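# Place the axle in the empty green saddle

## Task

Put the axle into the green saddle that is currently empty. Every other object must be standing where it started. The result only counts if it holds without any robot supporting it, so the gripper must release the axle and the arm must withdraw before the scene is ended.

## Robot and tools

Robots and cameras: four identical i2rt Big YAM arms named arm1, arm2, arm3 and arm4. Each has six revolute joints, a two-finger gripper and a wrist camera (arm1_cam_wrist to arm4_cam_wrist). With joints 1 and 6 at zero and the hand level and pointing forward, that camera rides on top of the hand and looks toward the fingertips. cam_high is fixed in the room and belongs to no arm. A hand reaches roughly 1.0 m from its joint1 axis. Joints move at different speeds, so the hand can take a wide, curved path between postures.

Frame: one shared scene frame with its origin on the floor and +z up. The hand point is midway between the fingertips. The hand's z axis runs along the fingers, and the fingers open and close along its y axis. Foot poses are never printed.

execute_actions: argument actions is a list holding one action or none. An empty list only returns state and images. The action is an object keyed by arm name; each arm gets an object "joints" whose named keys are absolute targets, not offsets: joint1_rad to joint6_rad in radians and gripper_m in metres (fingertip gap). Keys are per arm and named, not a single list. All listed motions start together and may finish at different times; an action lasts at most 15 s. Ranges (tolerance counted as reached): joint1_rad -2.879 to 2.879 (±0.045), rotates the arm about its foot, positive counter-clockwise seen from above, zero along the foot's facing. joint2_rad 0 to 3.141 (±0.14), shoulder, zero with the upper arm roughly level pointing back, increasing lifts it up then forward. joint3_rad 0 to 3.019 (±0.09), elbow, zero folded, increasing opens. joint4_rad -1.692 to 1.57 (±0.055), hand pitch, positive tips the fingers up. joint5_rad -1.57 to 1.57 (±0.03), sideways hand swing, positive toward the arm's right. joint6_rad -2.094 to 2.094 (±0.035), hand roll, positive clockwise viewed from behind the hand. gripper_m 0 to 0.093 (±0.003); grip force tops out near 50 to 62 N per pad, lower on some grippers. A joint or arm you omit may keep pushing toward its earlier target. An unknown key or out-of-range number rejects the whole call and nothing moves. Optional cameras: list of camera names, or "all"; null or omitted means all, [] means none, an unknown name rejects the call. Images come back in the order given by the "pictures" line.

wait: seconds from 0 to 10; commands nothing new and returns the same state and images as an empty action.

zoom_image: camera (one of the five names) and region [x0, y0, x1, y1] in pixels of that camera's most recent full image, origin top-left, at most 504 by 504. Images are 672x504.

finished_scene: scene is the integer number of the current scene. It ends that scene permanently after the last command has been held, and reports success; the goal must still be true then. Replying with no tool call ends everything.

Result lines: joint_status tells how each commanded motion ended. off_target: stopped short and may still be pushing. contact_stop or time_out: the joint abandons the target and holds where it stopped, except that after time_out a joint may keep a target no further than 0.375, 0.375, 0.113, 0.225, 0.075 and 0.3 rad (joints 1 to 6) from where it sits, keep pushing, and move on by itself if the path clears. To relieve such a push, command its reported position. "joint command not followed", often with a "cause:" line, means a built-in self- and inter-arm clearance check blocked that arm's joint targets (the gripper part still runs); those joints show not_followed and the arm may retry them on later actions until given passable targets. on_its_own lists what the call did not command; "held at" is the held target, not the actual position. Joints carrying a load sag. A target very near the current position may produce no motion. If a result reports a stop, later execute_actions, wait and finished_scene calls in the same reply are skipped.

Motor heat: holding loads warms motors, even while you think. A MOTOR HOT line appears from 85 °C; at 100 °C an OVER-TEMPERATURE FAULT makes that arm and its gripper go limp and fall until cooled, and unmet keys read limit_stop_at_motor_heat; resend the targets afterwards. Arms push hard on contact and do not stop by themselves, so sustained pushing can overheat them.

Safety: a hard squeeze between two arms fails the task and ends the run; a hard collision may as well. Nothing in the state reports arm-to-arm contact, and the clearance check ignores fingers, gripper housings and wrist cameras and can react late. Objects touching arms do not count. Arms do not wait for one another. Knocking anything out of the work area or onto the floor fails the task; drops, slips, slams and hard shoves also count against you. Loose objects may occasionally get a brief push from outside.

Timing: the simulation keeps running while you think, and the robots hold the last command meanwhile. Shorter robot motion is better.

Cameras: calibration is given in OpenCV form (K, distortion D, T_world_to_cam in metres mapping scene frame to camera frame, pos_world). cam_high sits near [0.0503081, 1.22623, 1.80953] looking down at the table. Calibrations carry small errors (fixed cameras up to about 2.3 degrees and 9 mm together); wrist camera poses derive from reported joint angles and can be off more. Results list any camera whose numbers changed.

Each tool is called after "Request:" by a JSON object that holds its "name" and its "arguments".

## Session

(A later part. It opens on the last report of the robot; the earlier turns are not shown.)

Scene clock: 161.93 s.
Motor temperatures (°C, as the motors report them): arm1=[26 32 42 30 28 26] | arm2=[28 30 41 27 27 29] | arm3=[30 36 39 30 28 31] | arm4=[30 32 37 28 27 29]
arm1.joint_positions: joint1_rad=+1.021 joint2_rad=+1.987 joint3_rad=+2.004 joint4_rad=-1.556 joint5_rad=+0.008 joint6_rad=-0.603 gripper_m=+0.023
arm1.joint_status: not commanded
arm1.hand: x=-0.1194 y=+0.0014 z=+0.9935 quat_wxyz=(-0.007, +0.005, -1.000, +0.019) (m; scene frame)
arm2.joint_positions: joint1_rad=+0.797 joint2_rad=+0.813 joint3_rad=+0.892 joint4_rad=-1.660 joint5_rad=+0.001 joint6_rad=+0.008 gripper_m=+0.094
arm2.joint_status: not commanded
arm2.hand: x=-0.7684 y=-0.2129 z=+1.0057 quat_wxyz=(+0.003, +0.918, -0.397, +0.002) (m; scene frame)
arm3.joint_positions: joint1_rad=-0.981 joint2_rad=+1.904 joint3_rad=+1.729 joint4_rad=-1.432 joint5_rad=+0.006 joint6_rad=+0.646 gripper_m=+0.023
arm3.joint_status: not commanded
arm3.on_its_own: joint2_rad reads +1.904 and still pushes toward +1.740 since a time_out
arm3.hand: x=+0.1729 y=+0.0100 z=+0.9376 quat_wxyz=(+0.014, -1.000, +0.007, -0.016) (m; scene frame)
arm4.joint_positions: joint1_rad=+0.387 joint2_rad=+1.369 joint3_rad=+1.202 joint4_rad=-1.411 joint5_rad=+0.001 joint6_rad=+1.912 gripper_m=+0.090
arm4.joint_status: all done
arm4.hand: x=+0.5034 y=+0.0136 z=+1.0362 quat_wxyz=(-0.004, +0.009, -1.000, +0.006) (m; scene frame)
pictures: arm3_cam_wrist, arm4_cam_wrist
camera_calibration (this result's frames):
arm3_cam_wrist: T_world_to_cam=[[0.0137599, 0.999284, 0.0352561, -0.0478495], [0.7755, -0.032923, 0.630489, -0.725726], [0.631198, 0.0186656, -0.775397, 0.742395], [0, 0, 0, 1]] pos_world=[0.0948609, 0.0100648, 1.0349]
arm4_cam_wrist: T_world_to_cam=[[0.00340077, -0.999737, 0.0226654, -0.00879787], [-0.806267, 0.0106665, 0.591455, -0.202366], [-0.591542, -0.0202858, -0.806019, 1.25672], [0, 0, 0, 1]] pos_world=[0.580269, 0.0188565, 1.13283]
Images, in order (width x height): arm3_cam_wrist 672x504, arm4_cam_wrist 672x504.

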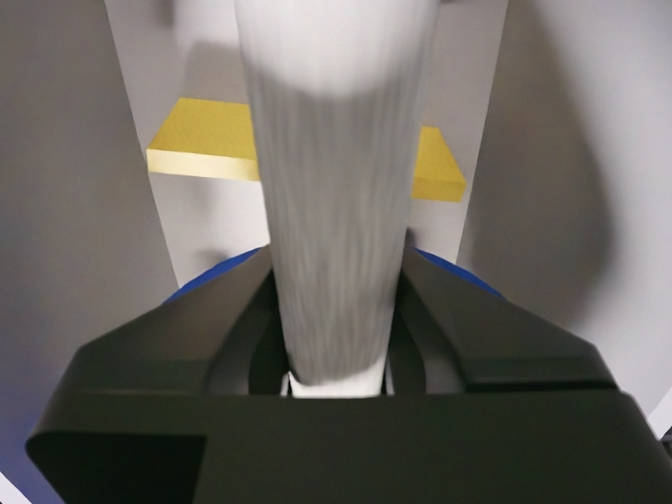

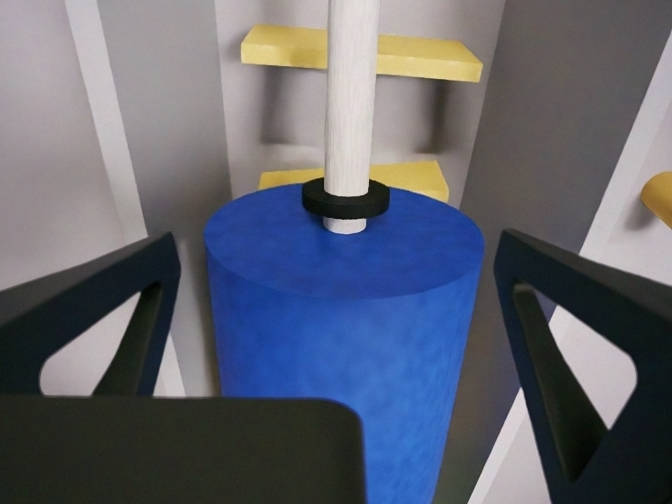

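Request:
{"name": "execute_actions", "arguments": {"actions": [{"arm4":{"joints":{"joint2_rad":1.515,"joint3_rad":0.885,"joint4_rad":-0.92}}}], "cameras": ["arm4_cam_wrist"]}}

Request:
{"name": "execute_actions", "arguments": {"actions": [{"arm4":{"joints":{"gripper_m":0}}}], "cameras": ["arm4_cam_wrist"]}}

Scene clock: 166.37 s.
Motor temperatures (°C, as the motors report them): arm1=[26 32 40 30 28 26] | arm2=[28 30 41 27 27 29] | arm3=[30 38 40 30 28 31] | arm4=[30 32 36 28 27 29]
arm1.joint_positions: joint1_rad=+1.021 joint2_rad=+1.987 joint3_rad=+2.004 joint4_rad=-1.556 joint5_rad=+0.008 joint6_rad=-0.603 gripper_m=+0.023
arm1.joint_status: not commanded
arm1.hand: x=-0.1194 y=+0.0014 z=+0.9935 quat_wxyz=(-0.007, +0.005, -1.000, +0.019) (m; scene frame)
arm2.joint_positions: joint1_rad=+0.797 joint2_rad=+0.813 joint3_rad=+0.892 joint4_rad=-1.660 joint5_rad=+0.001 joint6_rad=+0.008 gripper_m=+0.094
arm2.joint_status: not commanded
arm2.hand: x=-0.7684 y=-0.2129 z=+1.0057 quat_wxyz=(+0.003, +0.918, -0.397, +0.002) (m; scene frame)
arm3.joint_positions: joint1_rad=-0.981 joint2_rad=+1.904 joint3_rad=+1.729 joint4_rad=-1.432 joint5_rad=+0.006 joint6_rad=+0.646 gripper_m=+0.023
arm3.joint_status: not commanded
arm3.on_its_own: joint2_rad reads +1.904 and still pushes toward +1.740 since a time_out
arm3.hand: x=+0.1729 y=+0.0100 z=+0.9376 quat_wxyz=(+0.014, -1.000, +0.007, -0.016) (m; scene frame)
arm4.joint_positions: joint1_rad=+0.387 joint2_rad=+1.537 joint3_rad=+0.883 joint4_rad=-0.931 joint5_rad=+0.001 joint6_rad=+1.913 gripper_m=+0.090
arm4.joint_status: all done
arm4.hand: x=+0.5081 y=+0.0027 z=+0.8635 quat_wxyz=(-0.006, +0.008, -1.000, +0.009) (m; scene frame)
pictures: arm4_cam_wrist
camera_calibration (this result's frames):
arm4_cam_wrist: T_world_to_cam=[[0.00217197, -0.999575, 0.0290861, -0.0206927], [-0.807688, 0.0153959, 0.58941, -0.0938601], [-0.589607, -0.0247726, -0.807311, 1.12021], [0, 0, 0, 1]] pos_world=[0.584718, 0.00851174, 0.960281]
Images, in order (width x height): arm4_cam_wrist 672x504.

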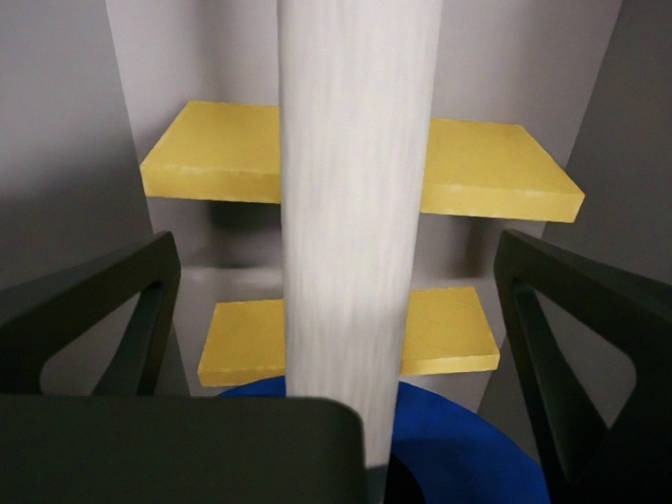

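Scene clock: 167.07 s.
Motor temperatures (°C, as the motors report them): arm1=[26 32 40 30 28 26] | arm2=[28 30 41 27 27 29] | arm3=[30 38 40 30 28 31] | arm4=[30 32 36 28 27 29]
arm1.joint_positions: joint1_rad=+1.020 joint2_rad=+1.987 joint3_rad=+2.004 joint4_rad=-1.554 joint5_rad=+0.007 joint6_rad=-0.603 gripper_m=+0.023
arm1.joint_status: not commanded
arm1.hand: x=-0.1194 y=+0.0008 z=+0.9935 quat_wxyz=(-0.008, +0.005, -1.000, +0.019) (m; scene frame)
arm2.joint_positions: joint1_rad=+0.797 joint2_rad=+0.813 joint3_rad=+0.892 joint4_rad=-1.660 joint5_rad=+0.001 joint6_rad=+0.008 gripper_m=+0.094
arm2.joint_status: not commanded
arm2.hand: x=-0.7684 y=-0.2129 z=+1.0057 quat_wxyz=(+0.003, +0.918, -0.397, +0.002) (m; scene frame)
arm3.joint_positions: joint1_rad=-0.981 joint2_rad=+1.904 joint3_rad=+1.728 joint4_rad=-1.433 joint5_rad=+0.007 joint6_rad=+0.645 gripper_m=+0.023
arm3.joint_status: not commanded
arm3.on_its_own: joint2_rad reads +1.904 and still pushes toward +1.740 since a time_out
arm3.hand: x=+0.1730 y=+0.0104 z=+0.9375 quat_wxyz=(+0.015, -1.000, +0.007, -0.016) (m; scene frame)
arm4.joint_positions: joint1_rad=+0.386 joint2_rad=+1.537 joint3_rad=+0.883 joint4_rad=-0.930 joint5_rad=-0.001 joint6_rad=+1.935 gripper_m=+0.022
arm4.joint_status: gripper_m off_target (ended at +0.022, target +0.000)
arm4.hand: x=+0.5082 y=+0.0031 z=+0.8635 quat_wxyz=(-0.005, -0.003, -1.000, +0.008) (m; scene frame)
pictures: arm4_cam_wrist
camera_calibration (this result's frames):
arm4_cam_wrist: T_world_to_cam=[[-0.020678, -0.999391, 0.0281182, -0.00780791], [-0.805978, 0.0333044, 0.591009, -0.0960879], [-0.591585, -0.0104418, -0.806175, 1.12025], [0, 0, 0, 1]] pos_world=[0.585119, 0.00709449, 0.960129]
Images, in order (width x height): arm4_cam_wrist 672x504.

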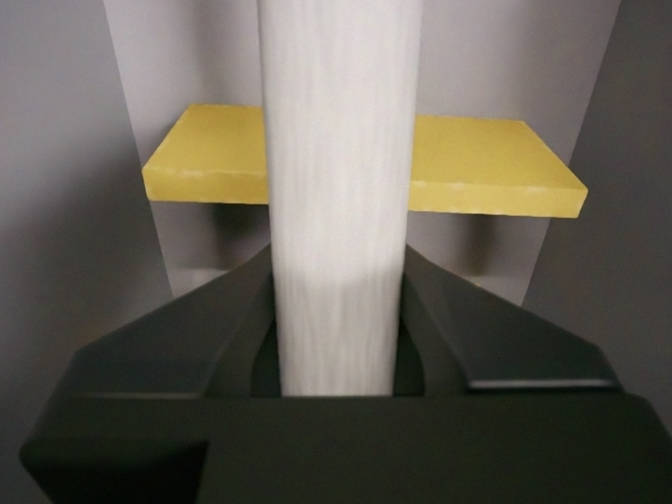

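Request:
{"name": "execute_actions", "arguments": {"actions": [{"arm4":{"joints":{"joint2_rad":1.36,"joint3_rad":1.07,"joint4_rad":-1.18}},"arm3":{"joints":{"joint2_rad":1.8,"joint3_rad":1.79,"joint4_rad":-1.45}},"arm1":{"joints":{"joint2_rad":2.0,"joint3_rad":2.0}}}], "cameras": ["cam_high"]}}

Request:
{"name": "execute_actions", "arguments": {"actions": [{"arm1":{"joints":{"gripper_m":0.09}}}], "cameras": []}}

Request:
{"name": "execute_actions", "arguments": {"actions": [{"arm1":{"joints":{"joint2_rad":1.7,"joint3_rad":1.9,"joint4_rad":-1.65}}}], "cameras": ["cam_high"]}}

Scene clock: 174.47 s.
Motor temperatures (°C, as the motors report them): arm1=[26 32 39 30 28 26] | arm2=[28 30 41 27 27 29] | arm3=[30 39 41 30 28 31] | arm4=[30 32 37 28 27 29]
arm1.joint_positions: joint1_rad=+1.020 joint2_rad=+1.987 joint3_rad=+2.004 joint4_rad=-1.547 joint5_rad=-0.012 joint6_rad=-0.591 gripper_m=+0.023
arm1.joint_status: all done
arm1.hand: x=-0.1159 y=+0.0028 z=+0.9938 quat_wxyz=(-0.017, -0.001, -1.000, +0.013) (m; scene frame)
arm2.joint_positions: joint1_rad=+0.797 joint2_rad=+0.813 joint3_rad=+0.892 joint4_rad=-1.660 joint5_rad=+0.001 joint6_rad=+0.008 gripper_m=+0.094
arm2.joint_status: not commanded
arm2.hand: x=-0.7684 y=-0.2129 z=+1.0057 quat_wxyz=(+0.003, +0.918, -0.397, +0.002) (m; scene frame)
arm3.joint_positions: joint1_rad=-0.980 joint2_rad=+1.854 joint3_rad=+1.729 joint4_rad=-1.443 joint5_rad=-0.022 joint6_rad=+0.651 gripper_m=+0.023
arm3.joint_status: all done
arm3.hand: x=+0.1796 y=+0.0082 z=+0.9661 quat_wxyz=(-0.009, -1.000, +0.009, -0.008) (m; scene frame)
arm4.joint_positions: joint1_rad=+0.379 joint2_rad=+1.426 joint3_rad=+0.974 joint4_rad=-1.165 joint5_rad=+0.029 joint6_rad=+1.944 gripper_m=+0.022
arm4.joint_status: joint3_rad time_out (moved +0.091 of +0.187); the others done
arm4.on_its_own: joint3_rad reads +0.974 and still pushes toward +1.070 since a time_out
arm4.hand: x=+0.5185 y=-0.0033 z=+0.9331 quat_wxyz=(-0.024, -0.011, -0.999, +0.019) (m; scene frame)
pictures: cam_high
Images, in order (width x height): cam_high 672x504.

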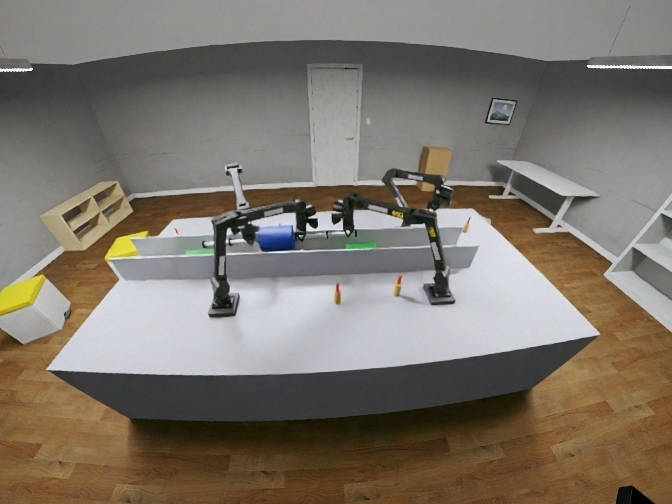

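not run: a stop came earlier in this reply.

not run: a stop came earlier in this reply.

Request:
{"name": "execute_actions", "arguments": {"actions": [{"arm1":{"joints":{"gripper_m":0.09}}}], "cameras": []}}

Request:
{"name": "execute_actions", "arguments": {"actions": [{"arm1":{"joints":{"joint2_rad":1.7,"joint3_rad":1.9,"joint4_rad":-1.65}}}], "cameras": ["cam_high"]}}

Scene clock: 177.43 s.
Motor temperatures (°C, as the motors report them): arm1=[26 32 39 30 28 26] | arm2=[28 30 41 27 27 29] | arm3=[30 38 41 30 29 31] | arm4=[30 33 38 28 27 29]
arm1.joint_positions: joint1_rad=+1.020 joint2_rad=+1.987 joint3_rad=+2.004 joint4_rad=-1.547 joint5_rad=-0.004 joint6_rad=-0.591 gripper_m=+0.090
arm1.joint_status: all done
arm1.hand: x=-0.1167 y=+0.0016 z=+0.9938 quat_wxyz=(-0.015, -0.001, -1.000, +0.017) (m; scene frame)
arm2.joint_positions: joint1_rad=+0.797 joint2_rad=+0.813 joint3_rad=+0.892 joint4_rad=-1.660 joint5_rad=+0.001 joint6_rad=+0.008 gripper_m=+0.094
arm2.joint_status: not commanded
arm2.hand: x=-0.7684 y=-0.2129 z=+1.0057 quat_wxyz=(+0.003, +0.918, -0.397, +0.002) (m; scene frame)
arm3.joint_positions: joint1_rad=-0.980 joint2_rad=+1.854 joint3_rad=+1.729 joint4_rad=-1.447 joint5_rad=-0.020 joint6_rad=+0.654 gripper_m=+0.023
arm3.joint_status: not commanded
arm3.hand: x=+0.1800 y=+0.0088 z=+0.9661 quat_wxyz=(-0.007, -1.000, +0.011, -0.009) (m; scene frame)
arm4.joint_positions: joint1_rad=+0.379 joint2_rad=+1.426 joint3_rad=+0.974 joint4_rad=-1.167 joint5_rad=+0.029 joint6_rad=+1.948 gripper_m=+0.022
arm4.joint_status: not commanded
arm4.on_its_own: joint3_rad reads +0.974 and still pushes toward +1.070 since a time_out
arm4.hand: x=+0.5187 y=-0.0039 z=+0.9331 quat_wxyz=(-0.025, -0.013, -0.999, +0.020) (m; scene frame)
pictures: none
No camera images: the call's "cameras" was empty. Leave "cameras" out to get every camera's image.

Scene clock: 178.83 s.
Motor temperatures (°C, as the motors report them): arm1=[26 32 39 30 28 26] | arm2=[28 30 41 27 27 29] | arm3=[30 38 41 30 29 31] | arm4=[30 33 38 28 27 29]
arm1.joint_positions: joint1_rad=+1.019 joint2_rad=+1.684 joint3_rad=+1.890 joint4_rad=-1.644 joint5_rad=+0.001 joint6_rad=-0.592 gripper_m=+0.090
arm1.joint_status: all done
arm1.hand: x=-0.1916 y=+0.0527 z=+1.1171 quat_wxyz=(-0.052, -0.001, -0.998, +0.044) (m; scene frame)
arm2.joint_positions: joint1_rad=+0.797 joint2_rad=+0.813 joint3_rad=+0.892 joint4_rad=-1.660 joint5_rad=+0.001 joint6_rad=+0.008 gripper_m=+0.094
arm2.joint_status: not commanded
arm2.hand: x=-0.7684 y=-0.2129 z=+1.0057 quat_wxyz=(+0.003, +0.918, -0.397, +0.002) (m; scene frame)
arm3.joint_positions: joint1_rad=-0.983 joint2_rad=+1.851 joint3_rad=+1.729 joint4_rad=-1.453 joint5_rad=-0.016 joint6_rad=+0.661 gripper_m=+0.023
arm3.joint_status: not commanded
arm3.hand: x=+0.1799 y=+0.0119 z=+0.9678 quat_wxyz=(-0.004, -1.000, +0.015, -0.009) (m; scene frame)
arm4.joint_positions: joint1_rad=+0.378 joint2_rad=+1.426 joint3_rad=+0.974 joint4_rad=-1.169 joint5_rad=+0.025 joint6_rad=+1.958 gripper_m=+0.022
arm4.joint_status: not commanded
arm4.on_its_own: joint3_rad reads +0.974 and still pushes toward +1.070 since a time_out
arm4.hand: x=+0.5183 y=-0.0044 z=+0.9331 quat_wxyz=(-0.023, -0.018, -0.999, +0.021) (m; scene frame)
pictures: cam_high
Images, in order (width x height): cam_high 672x504.

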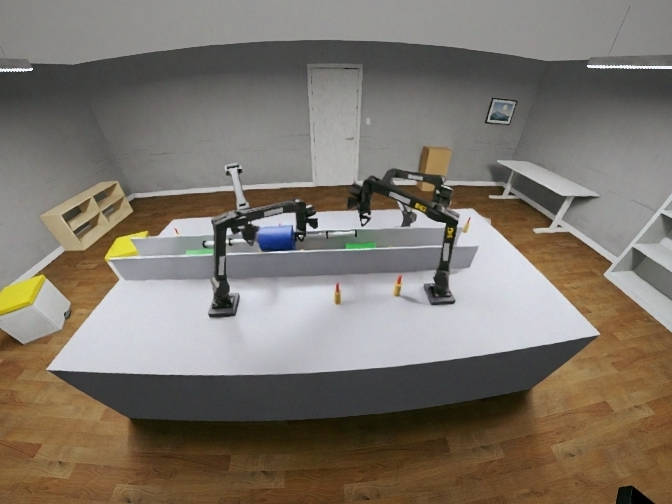

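Request:
{"name": "execute_actions", "arguments": {"actions": [{"arm3":{"joints":{"joint1_rad":-0.832,"joint2_rad":1.585,"joint3_rad":1.51,"joint4_rad":-1.39,"joint6_rad":0.78}},"arm4":{"joints":{"joint1_rad":0.066,"joint2_rad":1.28,"joint3_rad":1.05,"joint4_rad":-1.21,"joint6_rad":1.608}},"arm1":{"joints":{"joint1_rad":0.3,"joint2_rad":0.8,"joint3_rad":1.0}}}], "cameras": []}}

Request:
{"name": "execute_actions", "arguments": {"actions": [{"arm3":{"joints":{"joint1_rad":-0.647,"joint2_rad":1.4,"joint3_rad":1.305,"joint4_rad":-1.375,"joint6_rad":0.965}},"arm4":{"joints":{"joint1_rad":-0.238,"joint2_rad":1.31,"joint3_rad":1.08,"joint4_rad":-1.21,"joint6_rad":1.304}}}], "cameras": []}}

Request:
{"name": "execute_actions", "arguments": {"actions": [{"arm3":{"joints":{"joint1_rad":-0.399,"joint2_rad":1.265,"joint3_rad":1.175,"joint4_rad":-1.38,"joint6_rad":1.213}},"arm4":{"joints":{"joint1_rad":-0.5,"joint2_rad":1.43,"joint3_rad":1.19,"joint4_rad":-1.21,"joint6_rad":1.042}}}], "cameras": ["cam_high"]}}

Scene clock: 188.03 s.
Motor temperatures (°C, as the motors report them): arm1=[26 31 39 30 28 26] | arm2=[28 30 41 27 27 29] | arm3=[30 38 41 30 29 31] | arm4=[30 33 41 28 27 29]
arm1.joint_positions: joint1_rad=+0.304 joint2_rad=+0.803 joint3_rad=+1.002 joint4_rad=-1.648 joint5_rad=+0.002 joint6_rad=-0.592 gripper_m=+0.090
arm1.joint_status: all done
arm1.hand: x=-0.5839 y=+0.1488 z=+1.0666 quat_wxyz=(-0.034, -0.350, -0.934, +0.058) (m; scene frame)
arm2.joint_positions: joint1_rad=+0.797 joint2_rad=+0.813 joint3_rad=+0.892 joint4_rad=-1.660 joint5_rad=+0.001 joint6_rad=+0.008 gripper_m=+0.094
arm2.joint_status: not commanded
arm2.hand: x=-0.7684 y=-0.2129 z=+1.0057 quat_wxyz=(+0.003, +0.918, -0.397, +0.002) (m; scene frame)
arm3.joint_positions: joint1_rad=-0.830 joint2_rad=+1.611 joint3_rad=+1.480 joint4_rad=-1.411 joint5_rad=-0.001 joint6_rad=+0.773 gripper_m=+0.023
arm3.joint_status: all done
arm3.hand: x=+0.2911 y=+0.0036 z=+0.9953 quat_wxyz=(-0.009, -1.000, -0.006, +0.007) (m; scene frame)
arm4.joint_positions: joint1_rad=+0.066 joint2_rad=+1.338 joint3_rad=+0.974 joint4_rad=-1.219 joint5_rad=+0.023 joint6_rad=+1.605 gripper_m=+0.022
arm4.joint_status: all done
arm4.hand: x=+0.6304 y=+0.0050 z=+0.9639 quat_wxyz=(-0.014, +0.002, -1.000, +0.008) (m; scene frame)
pictures: none
No camera images: the call's "cameras" was empty. Leave "cameras" out to get every camera's image.

Scene clock: 190.27 s.
Motor temperatures (°C, as the motors report them): arm1=[26 31 39 30 28 26] | arm2=[28 30 41 27 27 29] | arm3=[30 37 41 30 29 31] | arm4=[30 33 41 28 27 29]
arm1.joint_positions: joint1_rad=+0.304 joint2_rad=+0.803 joint3_rad=+1.002 joint4_rad=-1.648 joint5_rad=+0.002 joint6_rad=-0.592 gripper_m=+0.090
arm1.joint_status: not commanded
arm1.hand: x=-0.5839 y=+0.1488 z=+1.0666 quat_wxyz=(-0.034, -0.350, -0.934, +0.058) (m; scene frame)
arm2.joint_positions: joint1_rad=+0.797 joint2_rad=+0.813 joint3_rad=+0.892 joint4_rad=-1.660 joint5_rad=+0.001 joint6_rad=+0.008 gripper_m=+0.094
arm2.joint_status: not commanded
arm2.hand: x=-0.7684 y=-0.2129 z=+1.0057 quat_wxyz=(+0.003, +0.918, -0.397, +0.002) (m; scene frame)
arm3.joint_positions: joint1_rad=-0.643 joint2_rad=+1.434 joint3_rad=+1.278 joint4_rad=-1.386 joint5_rad=-0.002 joint6_rad=+0.984 gripper_m=+0.023
arm3.joint_status: all done
arm3.hand: x=+0.4004 y=+0.0016 z=+0.9951 quat_wxyz=(-0.012, -1.000, +0.007, +0.004) (m; scene frame)
arm4.joint_positions: joint1_rad=-0.244 joint2_rad=+1.344 joint3_rad=+0.978 joint4_rad=-1.217 joint5_rad=+0.025 joint6_rad=+1.322 gripper_m=+0.022
arm4.joint_status: joint3_rad time_out (moved +0.004 of +0.106); the others done
arm4.on_its_own: joint3_rad reads +0.978 and still pushes toward +1.080 since a time_out
arm4.hand: x=+0.7395 y=-0.0073 z=+0.9640 quat_wxyz=(-0.013, -0.011, -1.000, +0.011) (m; scene frame)
pictures: none
No camera images: the call's "cameras" was empty. Leave "cameras" out to get every camera's image.

not run: a stop came earlier in this reply.

Request:
{"name": "execute_actions", "arguments": {"actions": [{"arm3":{"joints":{"joint1_rad":-0.399,"joint2_rad":1.29,"joint3_rad":1.13,"joint4_rad":-1.35,"joint6_rad":1.213}},"arm4":{"joints":{"joint1_rad":-0.49,"joint2_rad":1.47,"joint3_rad":1.2,"joint4_rad":-1.2,"joint6_rad":1.042}}}], "cameras": []}}

Request:
{"name": "execute_actions", "arguments": {"actions": [{"arm3":{"joints":{"joint1_rad":-0.096,"joint2_rad":1.23,"joint3_rad":1.07,"joint4_rad":-1.35,"joint6_rad":1.516}},"arm4":{"joints":{"joint1_rad":-0.695,"joint2_rad":1.63,"joint3_rad":1.385,"joint4_rad":-1.22,"joint6_rad":0.841}}}], "cameras": ["arm4_cam_wrist","arm3_cam_wrist","cam_high"]}}

Scene clock: 196.47 s.
Motor temperatures (°C, as the motors report them): arm1=[26 30 39 30 28 26] | arm2=[28 30 42 27 27 29] | arm3=[30 36 40 30 29 31] | arm4=[30 33 43 28 28 29]
arm1.joint_positions: joint1_rad=+0.304 joint2_rad=+0.803 joint3_rad=+1.002 joint4_rad=-1.648 joint5_rad=+0.002 joint6_rad=-0.592 gripper_m=+0.090
arm1.joint_status: not commanded
arm1.hand: x=-0.5839 y=+0.1488 z=+1.0666 quat_wxyz=(-0.034, -0.350, -0.934, +0.058) (m; scene frame)
arm2.joint_positions: joint1_rad=+0.797 joint2_rad=+0.813 joint3_rad=+0.892 joint4_rad=-1.660 joint5_rad=+0.001 joint6_rad=+0.008 gripper_m=+0.094
arm2.joint_status: not commanded
arm2.hand: x=-0.7684 y=-0.2129 z=+1.0057 quat_wxyz=(+0.003, +0.918, -0.397, +0.002) (m; scene frame)
arm3.joint_positions: joint1_rad=-0.393 joint2_rad=+1.310 joint3_rad=+1.105 joint4_rad=-1.358 joint5_rad=-0.003 joint6_rad=+1.213 gripper_m=+0.023
arm3.joint_status: all done
arm3.hand: x=+0.5134 y=+0.0064 z=+0.9761 quat_wxyz=(-0.003, -1.000, -0.004, -0.003) (m; scene frame)
arm4.joint_positions: joint1_rad=-0.500 joint2_rad=+1.508 joint3_rad=+1.107 joint4_rad=-1.187 joint5_rad=+0.030 joint6_rad=+1.041 gripper_m=+0.022
arm4.joint_status: joint3_rad time_out (moved +0.129 of +0.222); the others done
arm4.on_its_own: joint3_rad reads +1.107 and still pushes toward +1.200 since a time_out
arm4.hand: x=+0.8526 y=+0.0047 z=+0.9502 quat_wxyz=(-0.011, +0.001, -1.000, +0.017) (m; scene frame)
pictures: none
No camera images: the call's "cameras" was empty. Leave "cameras" out to get every camera's image.

not run: a stop came earlier in this reply.

Request:
{"name": "execute_actions", "arguments": {"actions": [{"arm3":{"joints":{"joint1_rad":-0.096,"joint2_rad":1.24,"joint3_rad":1.08,"joint4_rad":-1.36,"joint6_rad":1.516}},"arm4":{"joints":{"joint1_rad":-0.695,"joint2_rad":1.61,"joint3_rad":1.4,"joint4_rad":-1.23,"joint6_rad":0.841}}}], "cameras": ["arm4_cam_wrist","arm3_cam_wrist","cam_high"]}}

Scene clock: 200.03 s.
Motor temperatures (°C, as the motors report them): arm1=[26 30 39 30 28 26] | arm2=[28 30 42 27 27 29] | arm3=[30 36 40 30 29 31] | arm4=[30 33 43 28 28 29]
arm1.joint_positions: joint1_rad=+0.304 joint2_rad=+0.803 joint3_rad=+1.002 joint4_rad=-1.648 joint5_rad=+0.002 joint6_rad=-0.592 gripper_m=+0.090
arm1.joint_status: not commanded
arm1.hand: x=-0.5839 y=+0.1488 z=+1.0666 quat_wxyz=(-0.034, -0.350, -0.934, +0.058) (m; scene frame)
arm2.joint_positions: joint1_rad=+0.797 joint2_rad=+0.813 joint3_rad=+0.892 joint4_rad=-1.660 joint5_rad=+0.001 joint6_rad=+0.008 gripper_m=+0.094
arm2.joint_status: not commanded
arm2.hand: x=-0.7684 y=-0.2129 z=+1.0057 quat_wxyz=(+0.003, +0.918, -0.397, +0.002) (m; scene frame)
arm3.joint_positions: joint1_rad=-0.093 joint2_rad=+1.271 joint3_rad=+1.054 joint4_rad=-1.365 joint5_rad=-0.016 joint6_rad=+1.509 gripper_m=+0.023
arm3.joint_status: all done
arm3.hand: x=+0.6240 y=+0.0050 z=+0.9709 quat_wxyz=(+0.006, -1.000, -0.006, -0.011) (m; scene frame)
arm4.joint_positions: joint1_rad=-0.704 joint2_rad=+1.656 joint3_rad=+1.303 joint4_rad=-1.214 joint5_rad=+0.024 joint6_rad=+0.835 gripper_m=+0.022
arm4.joint_status: joint3_rad time_out (moved +0.195 of +0.293); the others done
arm4.on_its_own: joint3_rad reads +1.303 and still pushes toward +1.400 since a time_out
arm4.hand: x=+0.9641 y=+0.0052 z=+0.9567 quat_wxyz=(-0.012, +0.002, -1.000, +0.009) (m; scene frame)
pictures: arm3_cam_wrist, arm4_cam_wrist, cam_high
camera_calibration (this result's frames):
arm3_cam_wrist: T_world_to_cam=[[-0.0119262, 0.999767, 0.0179878, -0.0173885], [0.781997, -0.00188558, 0.623279, -1.09391], [0.623168, 0.0214998, -0.781792, 0.494802], [0, 0, 0, 1]] pos_world=[0.546884, 0.00468367, 1.06896]
arm4_cam_wrist: T_world_to_cam=[[-0.0114669, -0.999509, 0.0291541, -0.00878876], [-0.815239, 0.0262277, 0.578531, 0.237073], [-0.579011, -0.0171336, -0.815139, 1.46162], [0, 0, 0, 1]] pos_world=[1.03946, 0.0100405, 1.05452]
Images, in order (width x height): arm3_cam_wrist 672x504, arm4_cam_wrist 672x504, cam_high 672x504.

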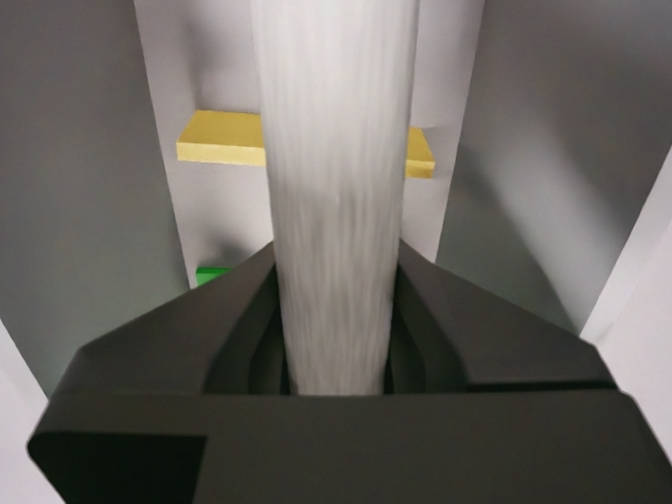

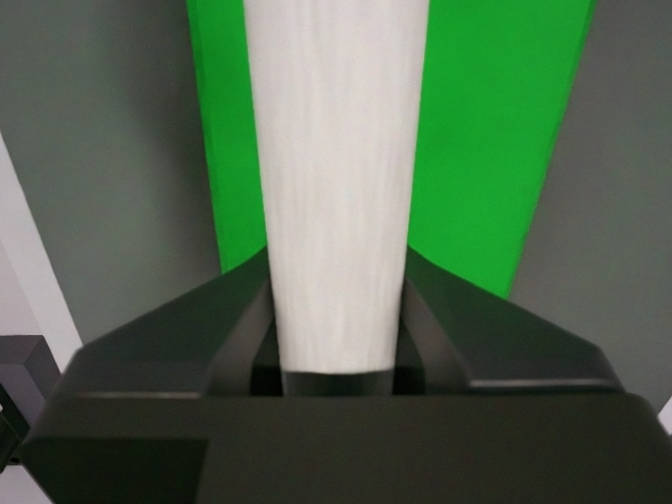

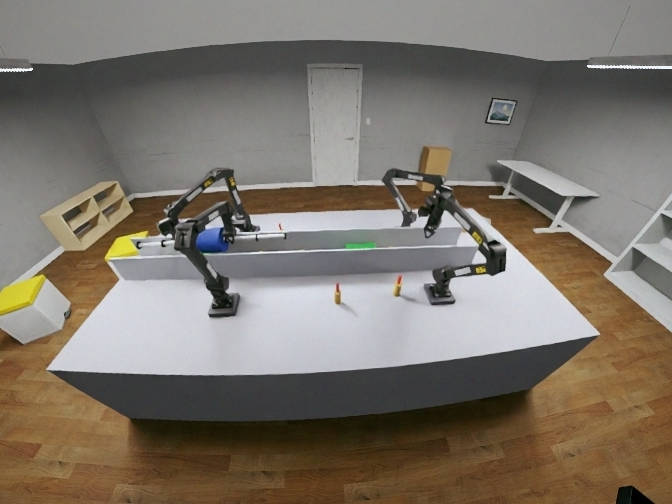

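Request:
{"name": "execute_actions", "arguments": {"actions": [{"arm3":{"joints":{"joint1_rad":0.23,"joint2_rad":1.27,"joint3_rad":1.12,"joint4_rad":-1.36,"joint6_rad":1.842}},"arm4":{"joints":{"joint1_rad":-0.85,"joint2_rad":1.82,"joint3_rad":1.68,"joint4_rad":-1.3,"joint6_rad":0.687}}}], "cameras": ["arm4_cam_wrist","arm3_cam_wrist"]}}

Scene clock: 204.33 s.
Motor temperatures (°C, as the motors report them): arm1=[26 30 39 30 28 26] | arm2=[28 30 42 27 27 29] | arm3=[30 35 40 30 29 31] | arm4=[30 33 44 28 28 29]
arm1.joint_positions: joint1_rad=+0.304 joint2_rad=+0.803 joint3_rad=+1.002 joint4_rad=-1.648 joint5_rad=+0.002 joint6_rad=-0.592 gripper_m=+0.090
arm1.joint_status: not commanded
arm1.hand: x=-0.5839 y=+0.1488 z=+1.0666 quat_wxyz=(-0.034, -0.350, -0.934, +0.058) (m; scene frame)
arm2.joint_positions: joint1_rad=+0.797 joint2_rad=+0.813 joint3_rad=+0.892 joint4_rad=-1.660 joint5_rad=+0.001 joint6_rad=+0.008 gripper_m=+0.094
arm2.joint_status: not commanded
arm2.hand: x=-0.7684 y=-0.2129 z=+1.0057 quat_wxyz=(+0.003, +0.918, -0.397, +0.002) (m; scene frame)
arm3.joint_positions: joint1_rad=+0.227 joint2_rad=+1.293 joint3_rad=+1.061 joint4_rad=-1.360 joint5_rad=-0.017 joint6_rad=+1.839 gripper_m=+0.023
arm3.joint_status: all done
arm3.hand: x=+0.7346 y=+0.0130 z=+0.9671 quat_wxyz=(+0.013, -1.000, -0.001, -0.008) (m; scene frame)
arm4.joint_positions: joint1_rad=-0.851 joint2_rad=+1.867 joint3_rad=+1.583 joint4_rad=-1.284 joint5_rad=+0.011 joint6_rad=+0.699 gripper_m=+0.022
arm4.joint_status: joint3_rad time_out (moved +0.280 of +0.377); the others done
arm4.on_its_own: joint3_rad reads +1.583 and still pushes toward +1.680 since a time_out
arm4.hand: x=+1.0756 y=+0.0089 z=+0.9531 quat_wxyz=(-0.007, -0.004, -1.000, +0.006) (m; scene frame)
pictures: arm3_cam_wrist, arm4_cam_wrist
camera_calibration (this result's frames):
arm3_cam_wrist: T_world_to_cam=[[-0.000877447, 0.999497, 0.0317117, -0.0454266], [0.784843, -0.0189632, 0.619405, -1.17614], [0.619694, 0.0254322, -0.784431, 0.427759], [0, 0, 0, 1]] pos_world=[0.657968, 0.0122214, 1.0655]
arm4_cam_wrist: T_world_to_cam=[[-0.0222451, -0.999496, 0.0226346, 0.0140875], [-0.808722, 0.0313005, 0.587358, 0.31448], [-0.58777, -0.00523925, -0.809011, 1.52674], [0, 0, 0, 1]] pos_world=[1.15201, 0.012236, 1.05011]
Images, in order (width x height): arm3_cam_wrist 672x504, arm4_cam_wrist 672x504.

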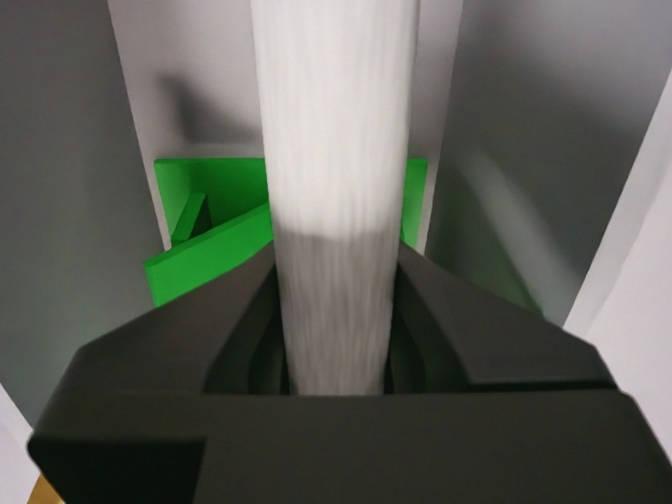

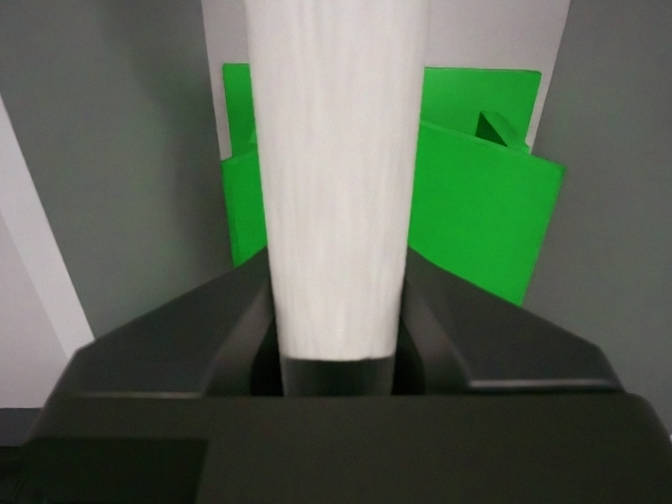

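Request:
{"name": "execute_actions", "arguments": {"actions": [{"arm3":{"joints":{"joint1_rad":0.339,"joint2_rad":1.35,"joint3_rad":1.21,"joint4_rad":-1.36,"joint6_rad":1.951}},"arm4":{"joints":{"joint1_rad":-0.929,"joint2_rad":1.91,"joint3_rad":1.81,"joint4_rad":-1.345,"joint6_rad":0.613}}}], "cameras": ["arm4_cam_wrist","arm3_cam_wrist"]}}

Scene clock: 210.83 s.
Motor temperatures (°C, as the motors report them): arm1=[26 30 39 30 28 26] | arm2=[28 30 42 27 27 29] | arm3=[30 35 41 30 29 31] | arm4=[30 34 45 28 27 29]
arm1.joint_positions: joint1_rad=+0.304 joint2_rad=+0.803 joint3_rad=+1.002 joint4_rad=-1.648 joint5_rad=+0.002 joint6_rad=-0.592 gripper_m=+0.090
arm1.joint_status: not commanded
arm1.hand: x=-0.5839 y=+0.1488 z=+1.0666 quat_wxyz=(-0.034, -0.350, -0.934, +0.058) (m; scene frame)
arm2.joint_positions: joint1_rad=+0.797 joint2_rad=+0.813 joint3_rad=+0.892 joint4_rad=-1.660 joint5_rad=+0.001 joint6_rad=+0.008 gripper_m=+0.094
arm2.joint_status: not commanded
arm2.hand: x=-0.7684 y=-0.2129 z=+1.0057 quat_wxyz=(+0.003, +0.918, -0.397, +0.002) (m; scene frame)
arm3.joint_positions: joint1_rad=+0.344 joint2_rad=+1.378 joint3_rad=+1.147 joint4_rad=-1.354 joint5_rad=-0.018 joint6_rad=+1.958 gripper_m=+0.023
arm3.joint_status: all done
arm3.hand: x=+0.7864 y=-0.0051 z=+0.9691 quat_wxyz=(+0.011, -1.000, +0.000, -0.008) (m; scene frame)
arm4.joint_positions: joint1_rad=-0.930 joint2_rad=+1.949 joint3_rad=+1.706 joint4_rad=-1.330 joint5_rad=+0.011 joint6_rad=+0.621 gripper_m=+0.022
arm4.joint_status: joint3_rad time_out (moved +0.124 of +0.227); the others done
arm4.on_its_own: joint3_rad reads +1.706 and still pushes toward +1.810 since a time_out
arm4.hand: x=+1.1275 y=-0.0093 z=+0.9532 quat_wxyz=(-0.005, -0.004, -1.000, +0.007) (m; scene frame)
pictures: arm3_cam_wrist, arm4_cam_wrist
camera_calibration (this result's frames):
arm3_cam_wrist: T_world_to_cam=[[0.00102979, 0.9996, 0.0282721, -0.0254776], [0.78493, -0.0183249, 0.619313, -1.21838], [0.619584, 0.0215539, -0.784635, 0.397923], [0, 0, 0, 1]] pos_world=[0.709823, -0.00543611, 1.0675]
arm4_cam_wrist: T_world_to_cam=[[-0.0233237, -0.999389, 0.0260222, -0.00494284], [-0.806146, 0.0341952, 0.590728, 0.350901], [-0.591257, -0.00719973, -0.806451, 1.55877], [0, 0, 0, 1]] pos_world=[1.20439, -0.00571625, 1.04991]
Images, in order (width x height): arm3_cam_wrist 672x504, arm4_cam_wrist 672x504.

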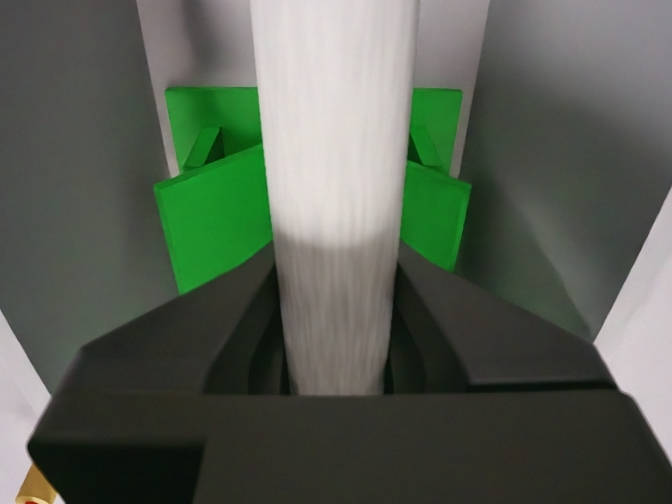

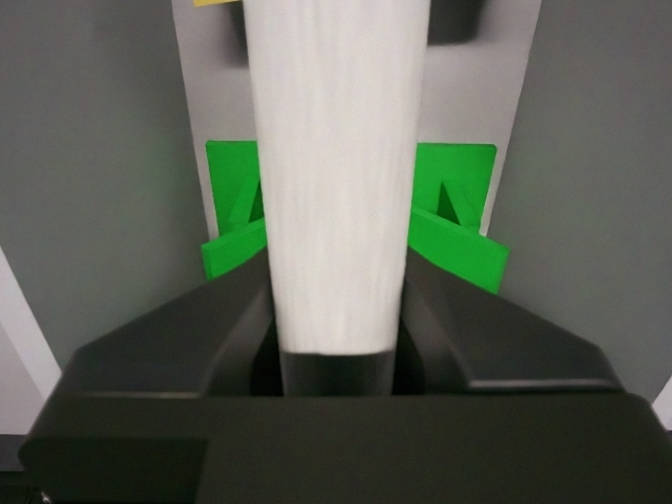

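Request:
{"name": "execute_actions", "arguments": {"actions": [{"arm3":{"joints":{"joint2_rad":1.48,"joint3_rad":1.0,"joint4_rad":-1.05}},"arm4":{"joints":{"joint2_rad":1.98,"joint3_rad":1.55,"joint4_rad":-1.09}}}], "cameras": ["arm4_cam_wrist","arm3_cam_wrist"]}}

Scene clock: 215.27 s.
Motor temperatures (°C, as the motors report them): arm1=[26 29 39 30 28 26] | arm2=[28 30 42 27 27 29] | arm3=[30 35 41 30 29 31] | arm4=[30 34 45 28 27 29]
arm1.joint_positions: joint1_rad=+0.304 joint2_rad=+0.803 joint3_rad=+1.002 joint4_rad=-1.648 joint5_rad=+0.002 joint6_rad=-0.592 gripper_m=+0.090
arm1.joint_status: not commanded
arm1.hand: x=-0.5839 y=+0.1488 z=+1.0666 quat_wxyz=(-0.034, -0.350, -0.934, +0.058) (m; scene frame)
arm2.joint_positions: joint1_rad=+0.797 joint2_rad=+0.813 joint3_rad=+0.892 joint4_rad=-1.660 joint5_rad=+0.001 joint6_rad=+0.008 gripper_m=+0.094
arm2.joint_status: not commanded
arm2.hand: x=-0.7684 y=-0.2129 z=+1.0057 quat_wxyz=(+0.003, +0.918, -0.397, +0.002) (m; scene frame)
arm3.joint_positions: joint1_rad=+0.338 joint2_rad=+1.513 joint3_rad=+0.978 joint4_rad=-1.059 joint5_rad=-0.001 joint6_rad=+1.959 gripper_m=+0.023
arm3.joint_status: all done
arm3.hand: x=+0.7843 y=-0.0130 z=+0.8595 quat_wxyz=(+0.012, -1.000, +0.004, +0.001) (m; scene frame)
arm4.joint_positions: joint1_rad=-0.941 joint2_rad=+2.031 joint3_rad=+1.540 joint4_rad=-1.090 joint5_rad=+0.014 joint6_rad=+0.619 gripper_m=+0.022
arm4.joint_status: all done
arm4.hand: x=+1.1239 y=-0.0213 z=+0.8471 quat_wxyz=(-0.002, -0.009, -1.000, +0.011) (m; scene frame)
pictures: arm3_cam_wrist, arm4_cam_wrist
camera_calibration (this result's frames):
arm3_cam_wrist: T_world_to_cam=[[0.00846587, 0.999527, 0.0295802, -0.0215119], [0.796457, -0.0246265, 0.604193, -1.14513], [0.604635, 0.0184444, -0.796289, 0.335064], [0, 0, 0, 1]] pos_world=[0.709642, -0.012879, 0.959326]
arm4_cam_wrist: T_world_to_cam=[[-0.0323619, -0.998907, 0.0337176, -0.0106279], [-0.802861, 0.0460737, 0.594384, 0.404537], [-0.595288, -0.00783515, -0.803474, 1.47294], [0, 0, 0, 1]] pos_world=[1.20127, -0.0177141, 0.94338]
Images, in order (width x height): arm3_cam_wrist 672x504, arm4_cam_wrist 672x504.

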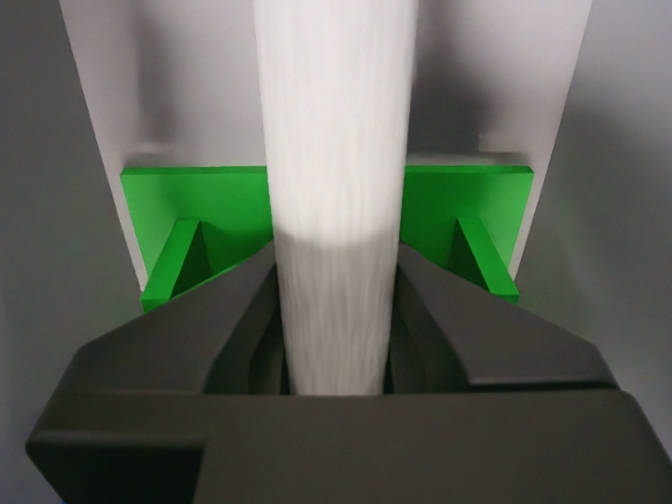

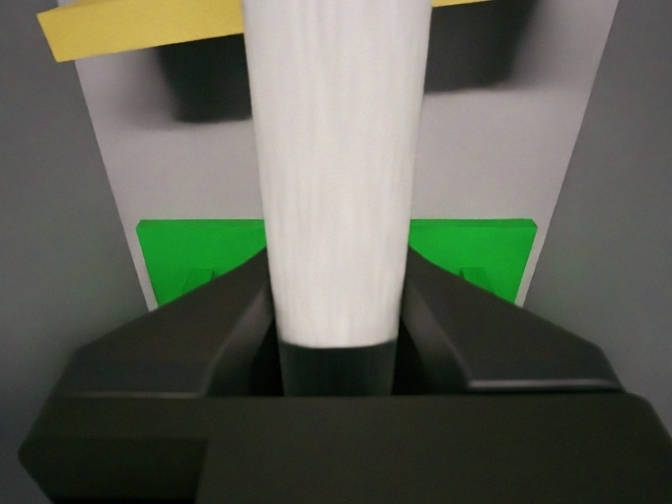

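Request:
{"name": "execute_actions", "arguments": {"actions": [{"arm3":{"joints":{"gripper_m":0.07}},"arm4":{"joints":{"gripper_m":0.07}}}], "cameras": []}}

Request:
{"name": "execute_actions", "arguments": {"actions": [{"arm3":{"joints":{"joint2_rad":1.35,"joint3_rad":1.35,"joint4_rad":-1.55}},"arm4":{"joints":{"joint2_rad":1.9,"joint3_rad":1.95,"joint4_rad":-1.6}}}], "cameras": ["arm4_cam_wrist","arm3_cam_wrist","cam_high"]}}

Scene clock: 218.80 s.
Motor temperatures (°C, as the motors report them): arm1=[26 29 39 30 28 26] | arm2=[28 30 42 27 27 29] | arm3=[30 35 40 30 29 31] | arm4=[30 34 43 28 27 29]
arm1.joint_positions: joint1_rad=+0.304 joint2_rad=+0.803 joint3_rad=+1.002 joint4_rad=-1.648 joint5_rad=+0.002 joint6_rad=-0.592 gripper_m=+0.090
arm1.joint_status: not commanded
arm1.hand: x=-0.5839 y=+0.1488 z=+1.0666 quat_wxyz=(-0.034, -0.350, -0.934, +0.058) (m; scene frame)
arm2.joint_positions: joint1_rad=+0.797 joint2_rad=+0.813 joint3_rad=+0.892 joint4_rad=-1.660 joint5_rad=+0.001 joint6_rad=+0.008 gripper_m=+0.094
arm2.joint_status: not commanded
arm2.hand: x=-0.7684 y=-0.2129 z=+1.0057 quat_wxyz=(+0.003, +0.918, -0.397, +0.002) (m; scene frame)
arm3.joint_positions: joint1_rad=+0.338 joint2_rad=+1.501 joint3_rad=+0.978 joint4_rad=-1.059 joint5_rad=-0.001 joint6_rad=+1.959 gripper_m=+0.070
arm3.joint_status: all done
arm3.hand: x=+0.7846 y=-0.0138 z=+0.8639 quat_wxyz=(+0.006, -1.000, +0.004, -0.001) (m; scene frame)
arm4.joint_positions: joint1_rad=-0.934 joint2_rad=+2.014 joint3_rad=+1.540 joint4_rad=-1.090 joint5_rad=+0.004 joint6_rad=+0.619 gripper_m=+0.070
arm4.joint_status: all done
arm4.hand: x=+1.1220 y=-0.0152 z=+0.8567 quat_wxyz=(-0.006, -0.005, -1.000, +0.002) (m; scene frame)
pictures: none
No camera images: the call's "cameras" was empty. Leave "cameras" out to get every camera's image.

Scene clock: 220.03 s.
Motor temperatures (°C, as the motors report them): arm1=[26 29 39 30 28 26] | arm2=[28 30 42 27 27 29] | arm3=[30 34 40 30 29 31] | arm4=[30 34 43 28 27 29]
arm1.joint_positions: joint1_rad=+0.304 joint2_rad=+0.803 joint3_rad=+1.002 joint4_rad=-1.648 joint5_rad=+0.002 joint6_rad=-0.592 gripper_m=+0.090
arm1.joint_status: not commanded
arm1.hand: x=-0.5839 y=+0.1488 z=+1.0666 quat_wxyz=(-0.034, -0.350, -0.934, +0.058) (m; scene frame)
arm2.joint_positions: joint1_rad=+0.797 joint2_rad=+0.813 joint3_rad=+0.892 joint4_rad=-1.660 joint5_rad=+0.001 joint6_rad=+0.008 gripper_m=+0.094
arm2.joint_status: not commanded
arm2.hand: x=-0.7684 y=-0.2129 z=+1.0057 quat_wxyz=(+0.003, +0.918, -0.397, +0.002) (m; scene frame)
arm3.joint_positions: joint1_rad=+0.338 joint2_rad=+1.341 joint3_rad=+1.320 joint4_rad=-1.540 joint5_rad=-0.001 joint6_rad=+1.959 gripper_m=+0.070
arm3.joint_status: all done
arm3.hand: x=+0.7815 y=-0.0088 z=+1.0483 quat_wxyz=(-0.004, -1.000, +0.004, -0.005) (m; scene frame)
arm4.joint_positions: joint1_rad=-0.934 joint2_rad=+1.896 joint3_rad=+1.907 joint4_rad=-1.590 joint5_rad=+0.004 joint6_rad=+0.619 gripper_m=+0.070
arm4.joint_status: all done
arm4.hand: x=+1.1210 y=-0.0143 z=+1.0594 quat_wxyz=(+0.000, -0.005, -1.000, +0.006) (m; scene frame)
pictures: arm3_cam_wrist, arm4_cam_wrist, cam_high
camera_calibration (this result's frames):
arm3_cam_wrist: T_world_to_cam=[[0.00847415, 0.999964, -0.000774627, 0.000575862], [0.789035, -0.00621077, 0.614316, -1.26155], [0.614289, -0.00581702, -0.789059, 0.471724], [0, 0, 0, 1]] pos_world=[0.705626, -0.00566699, 1.14721]
arm4_cam_wrist: T_world_to_cam=[[-0.0250622, -0.999397, 0.0240231, -0.00875619], [-0.800443, 0.0344575, 0.598418, 0.268571], [-0.598885, -0.00423144, -0.800824, 1.6431], [0, 0, 0, 1]] pos_world=[1.19879, -0.0110525, 1.15533]
Images, in order (width x height): arm3_cam_wrist 672x504, arm4_cam_wrist 672x504, cam_high 672x504.

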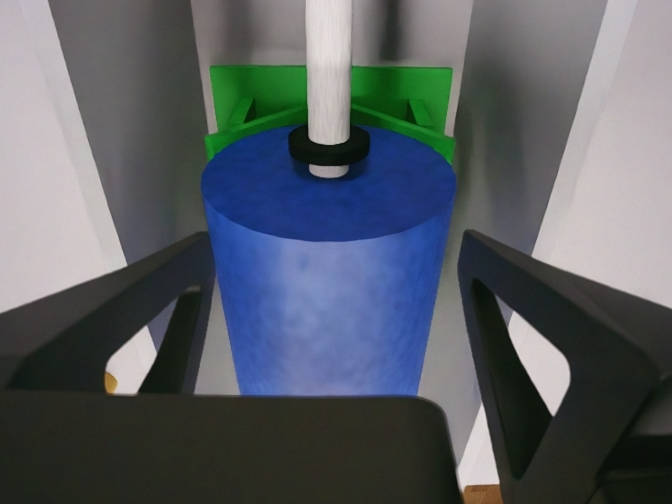

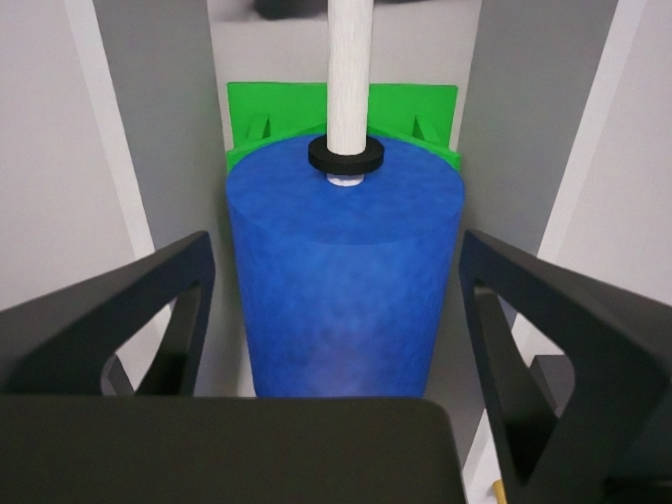

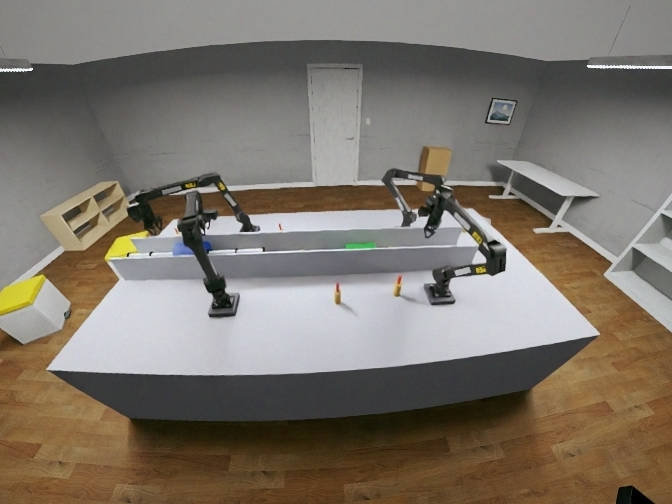

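Request:
{"name": "finished_scene", "arguments": {"scene": 1}}

The scene is finished: the task was done.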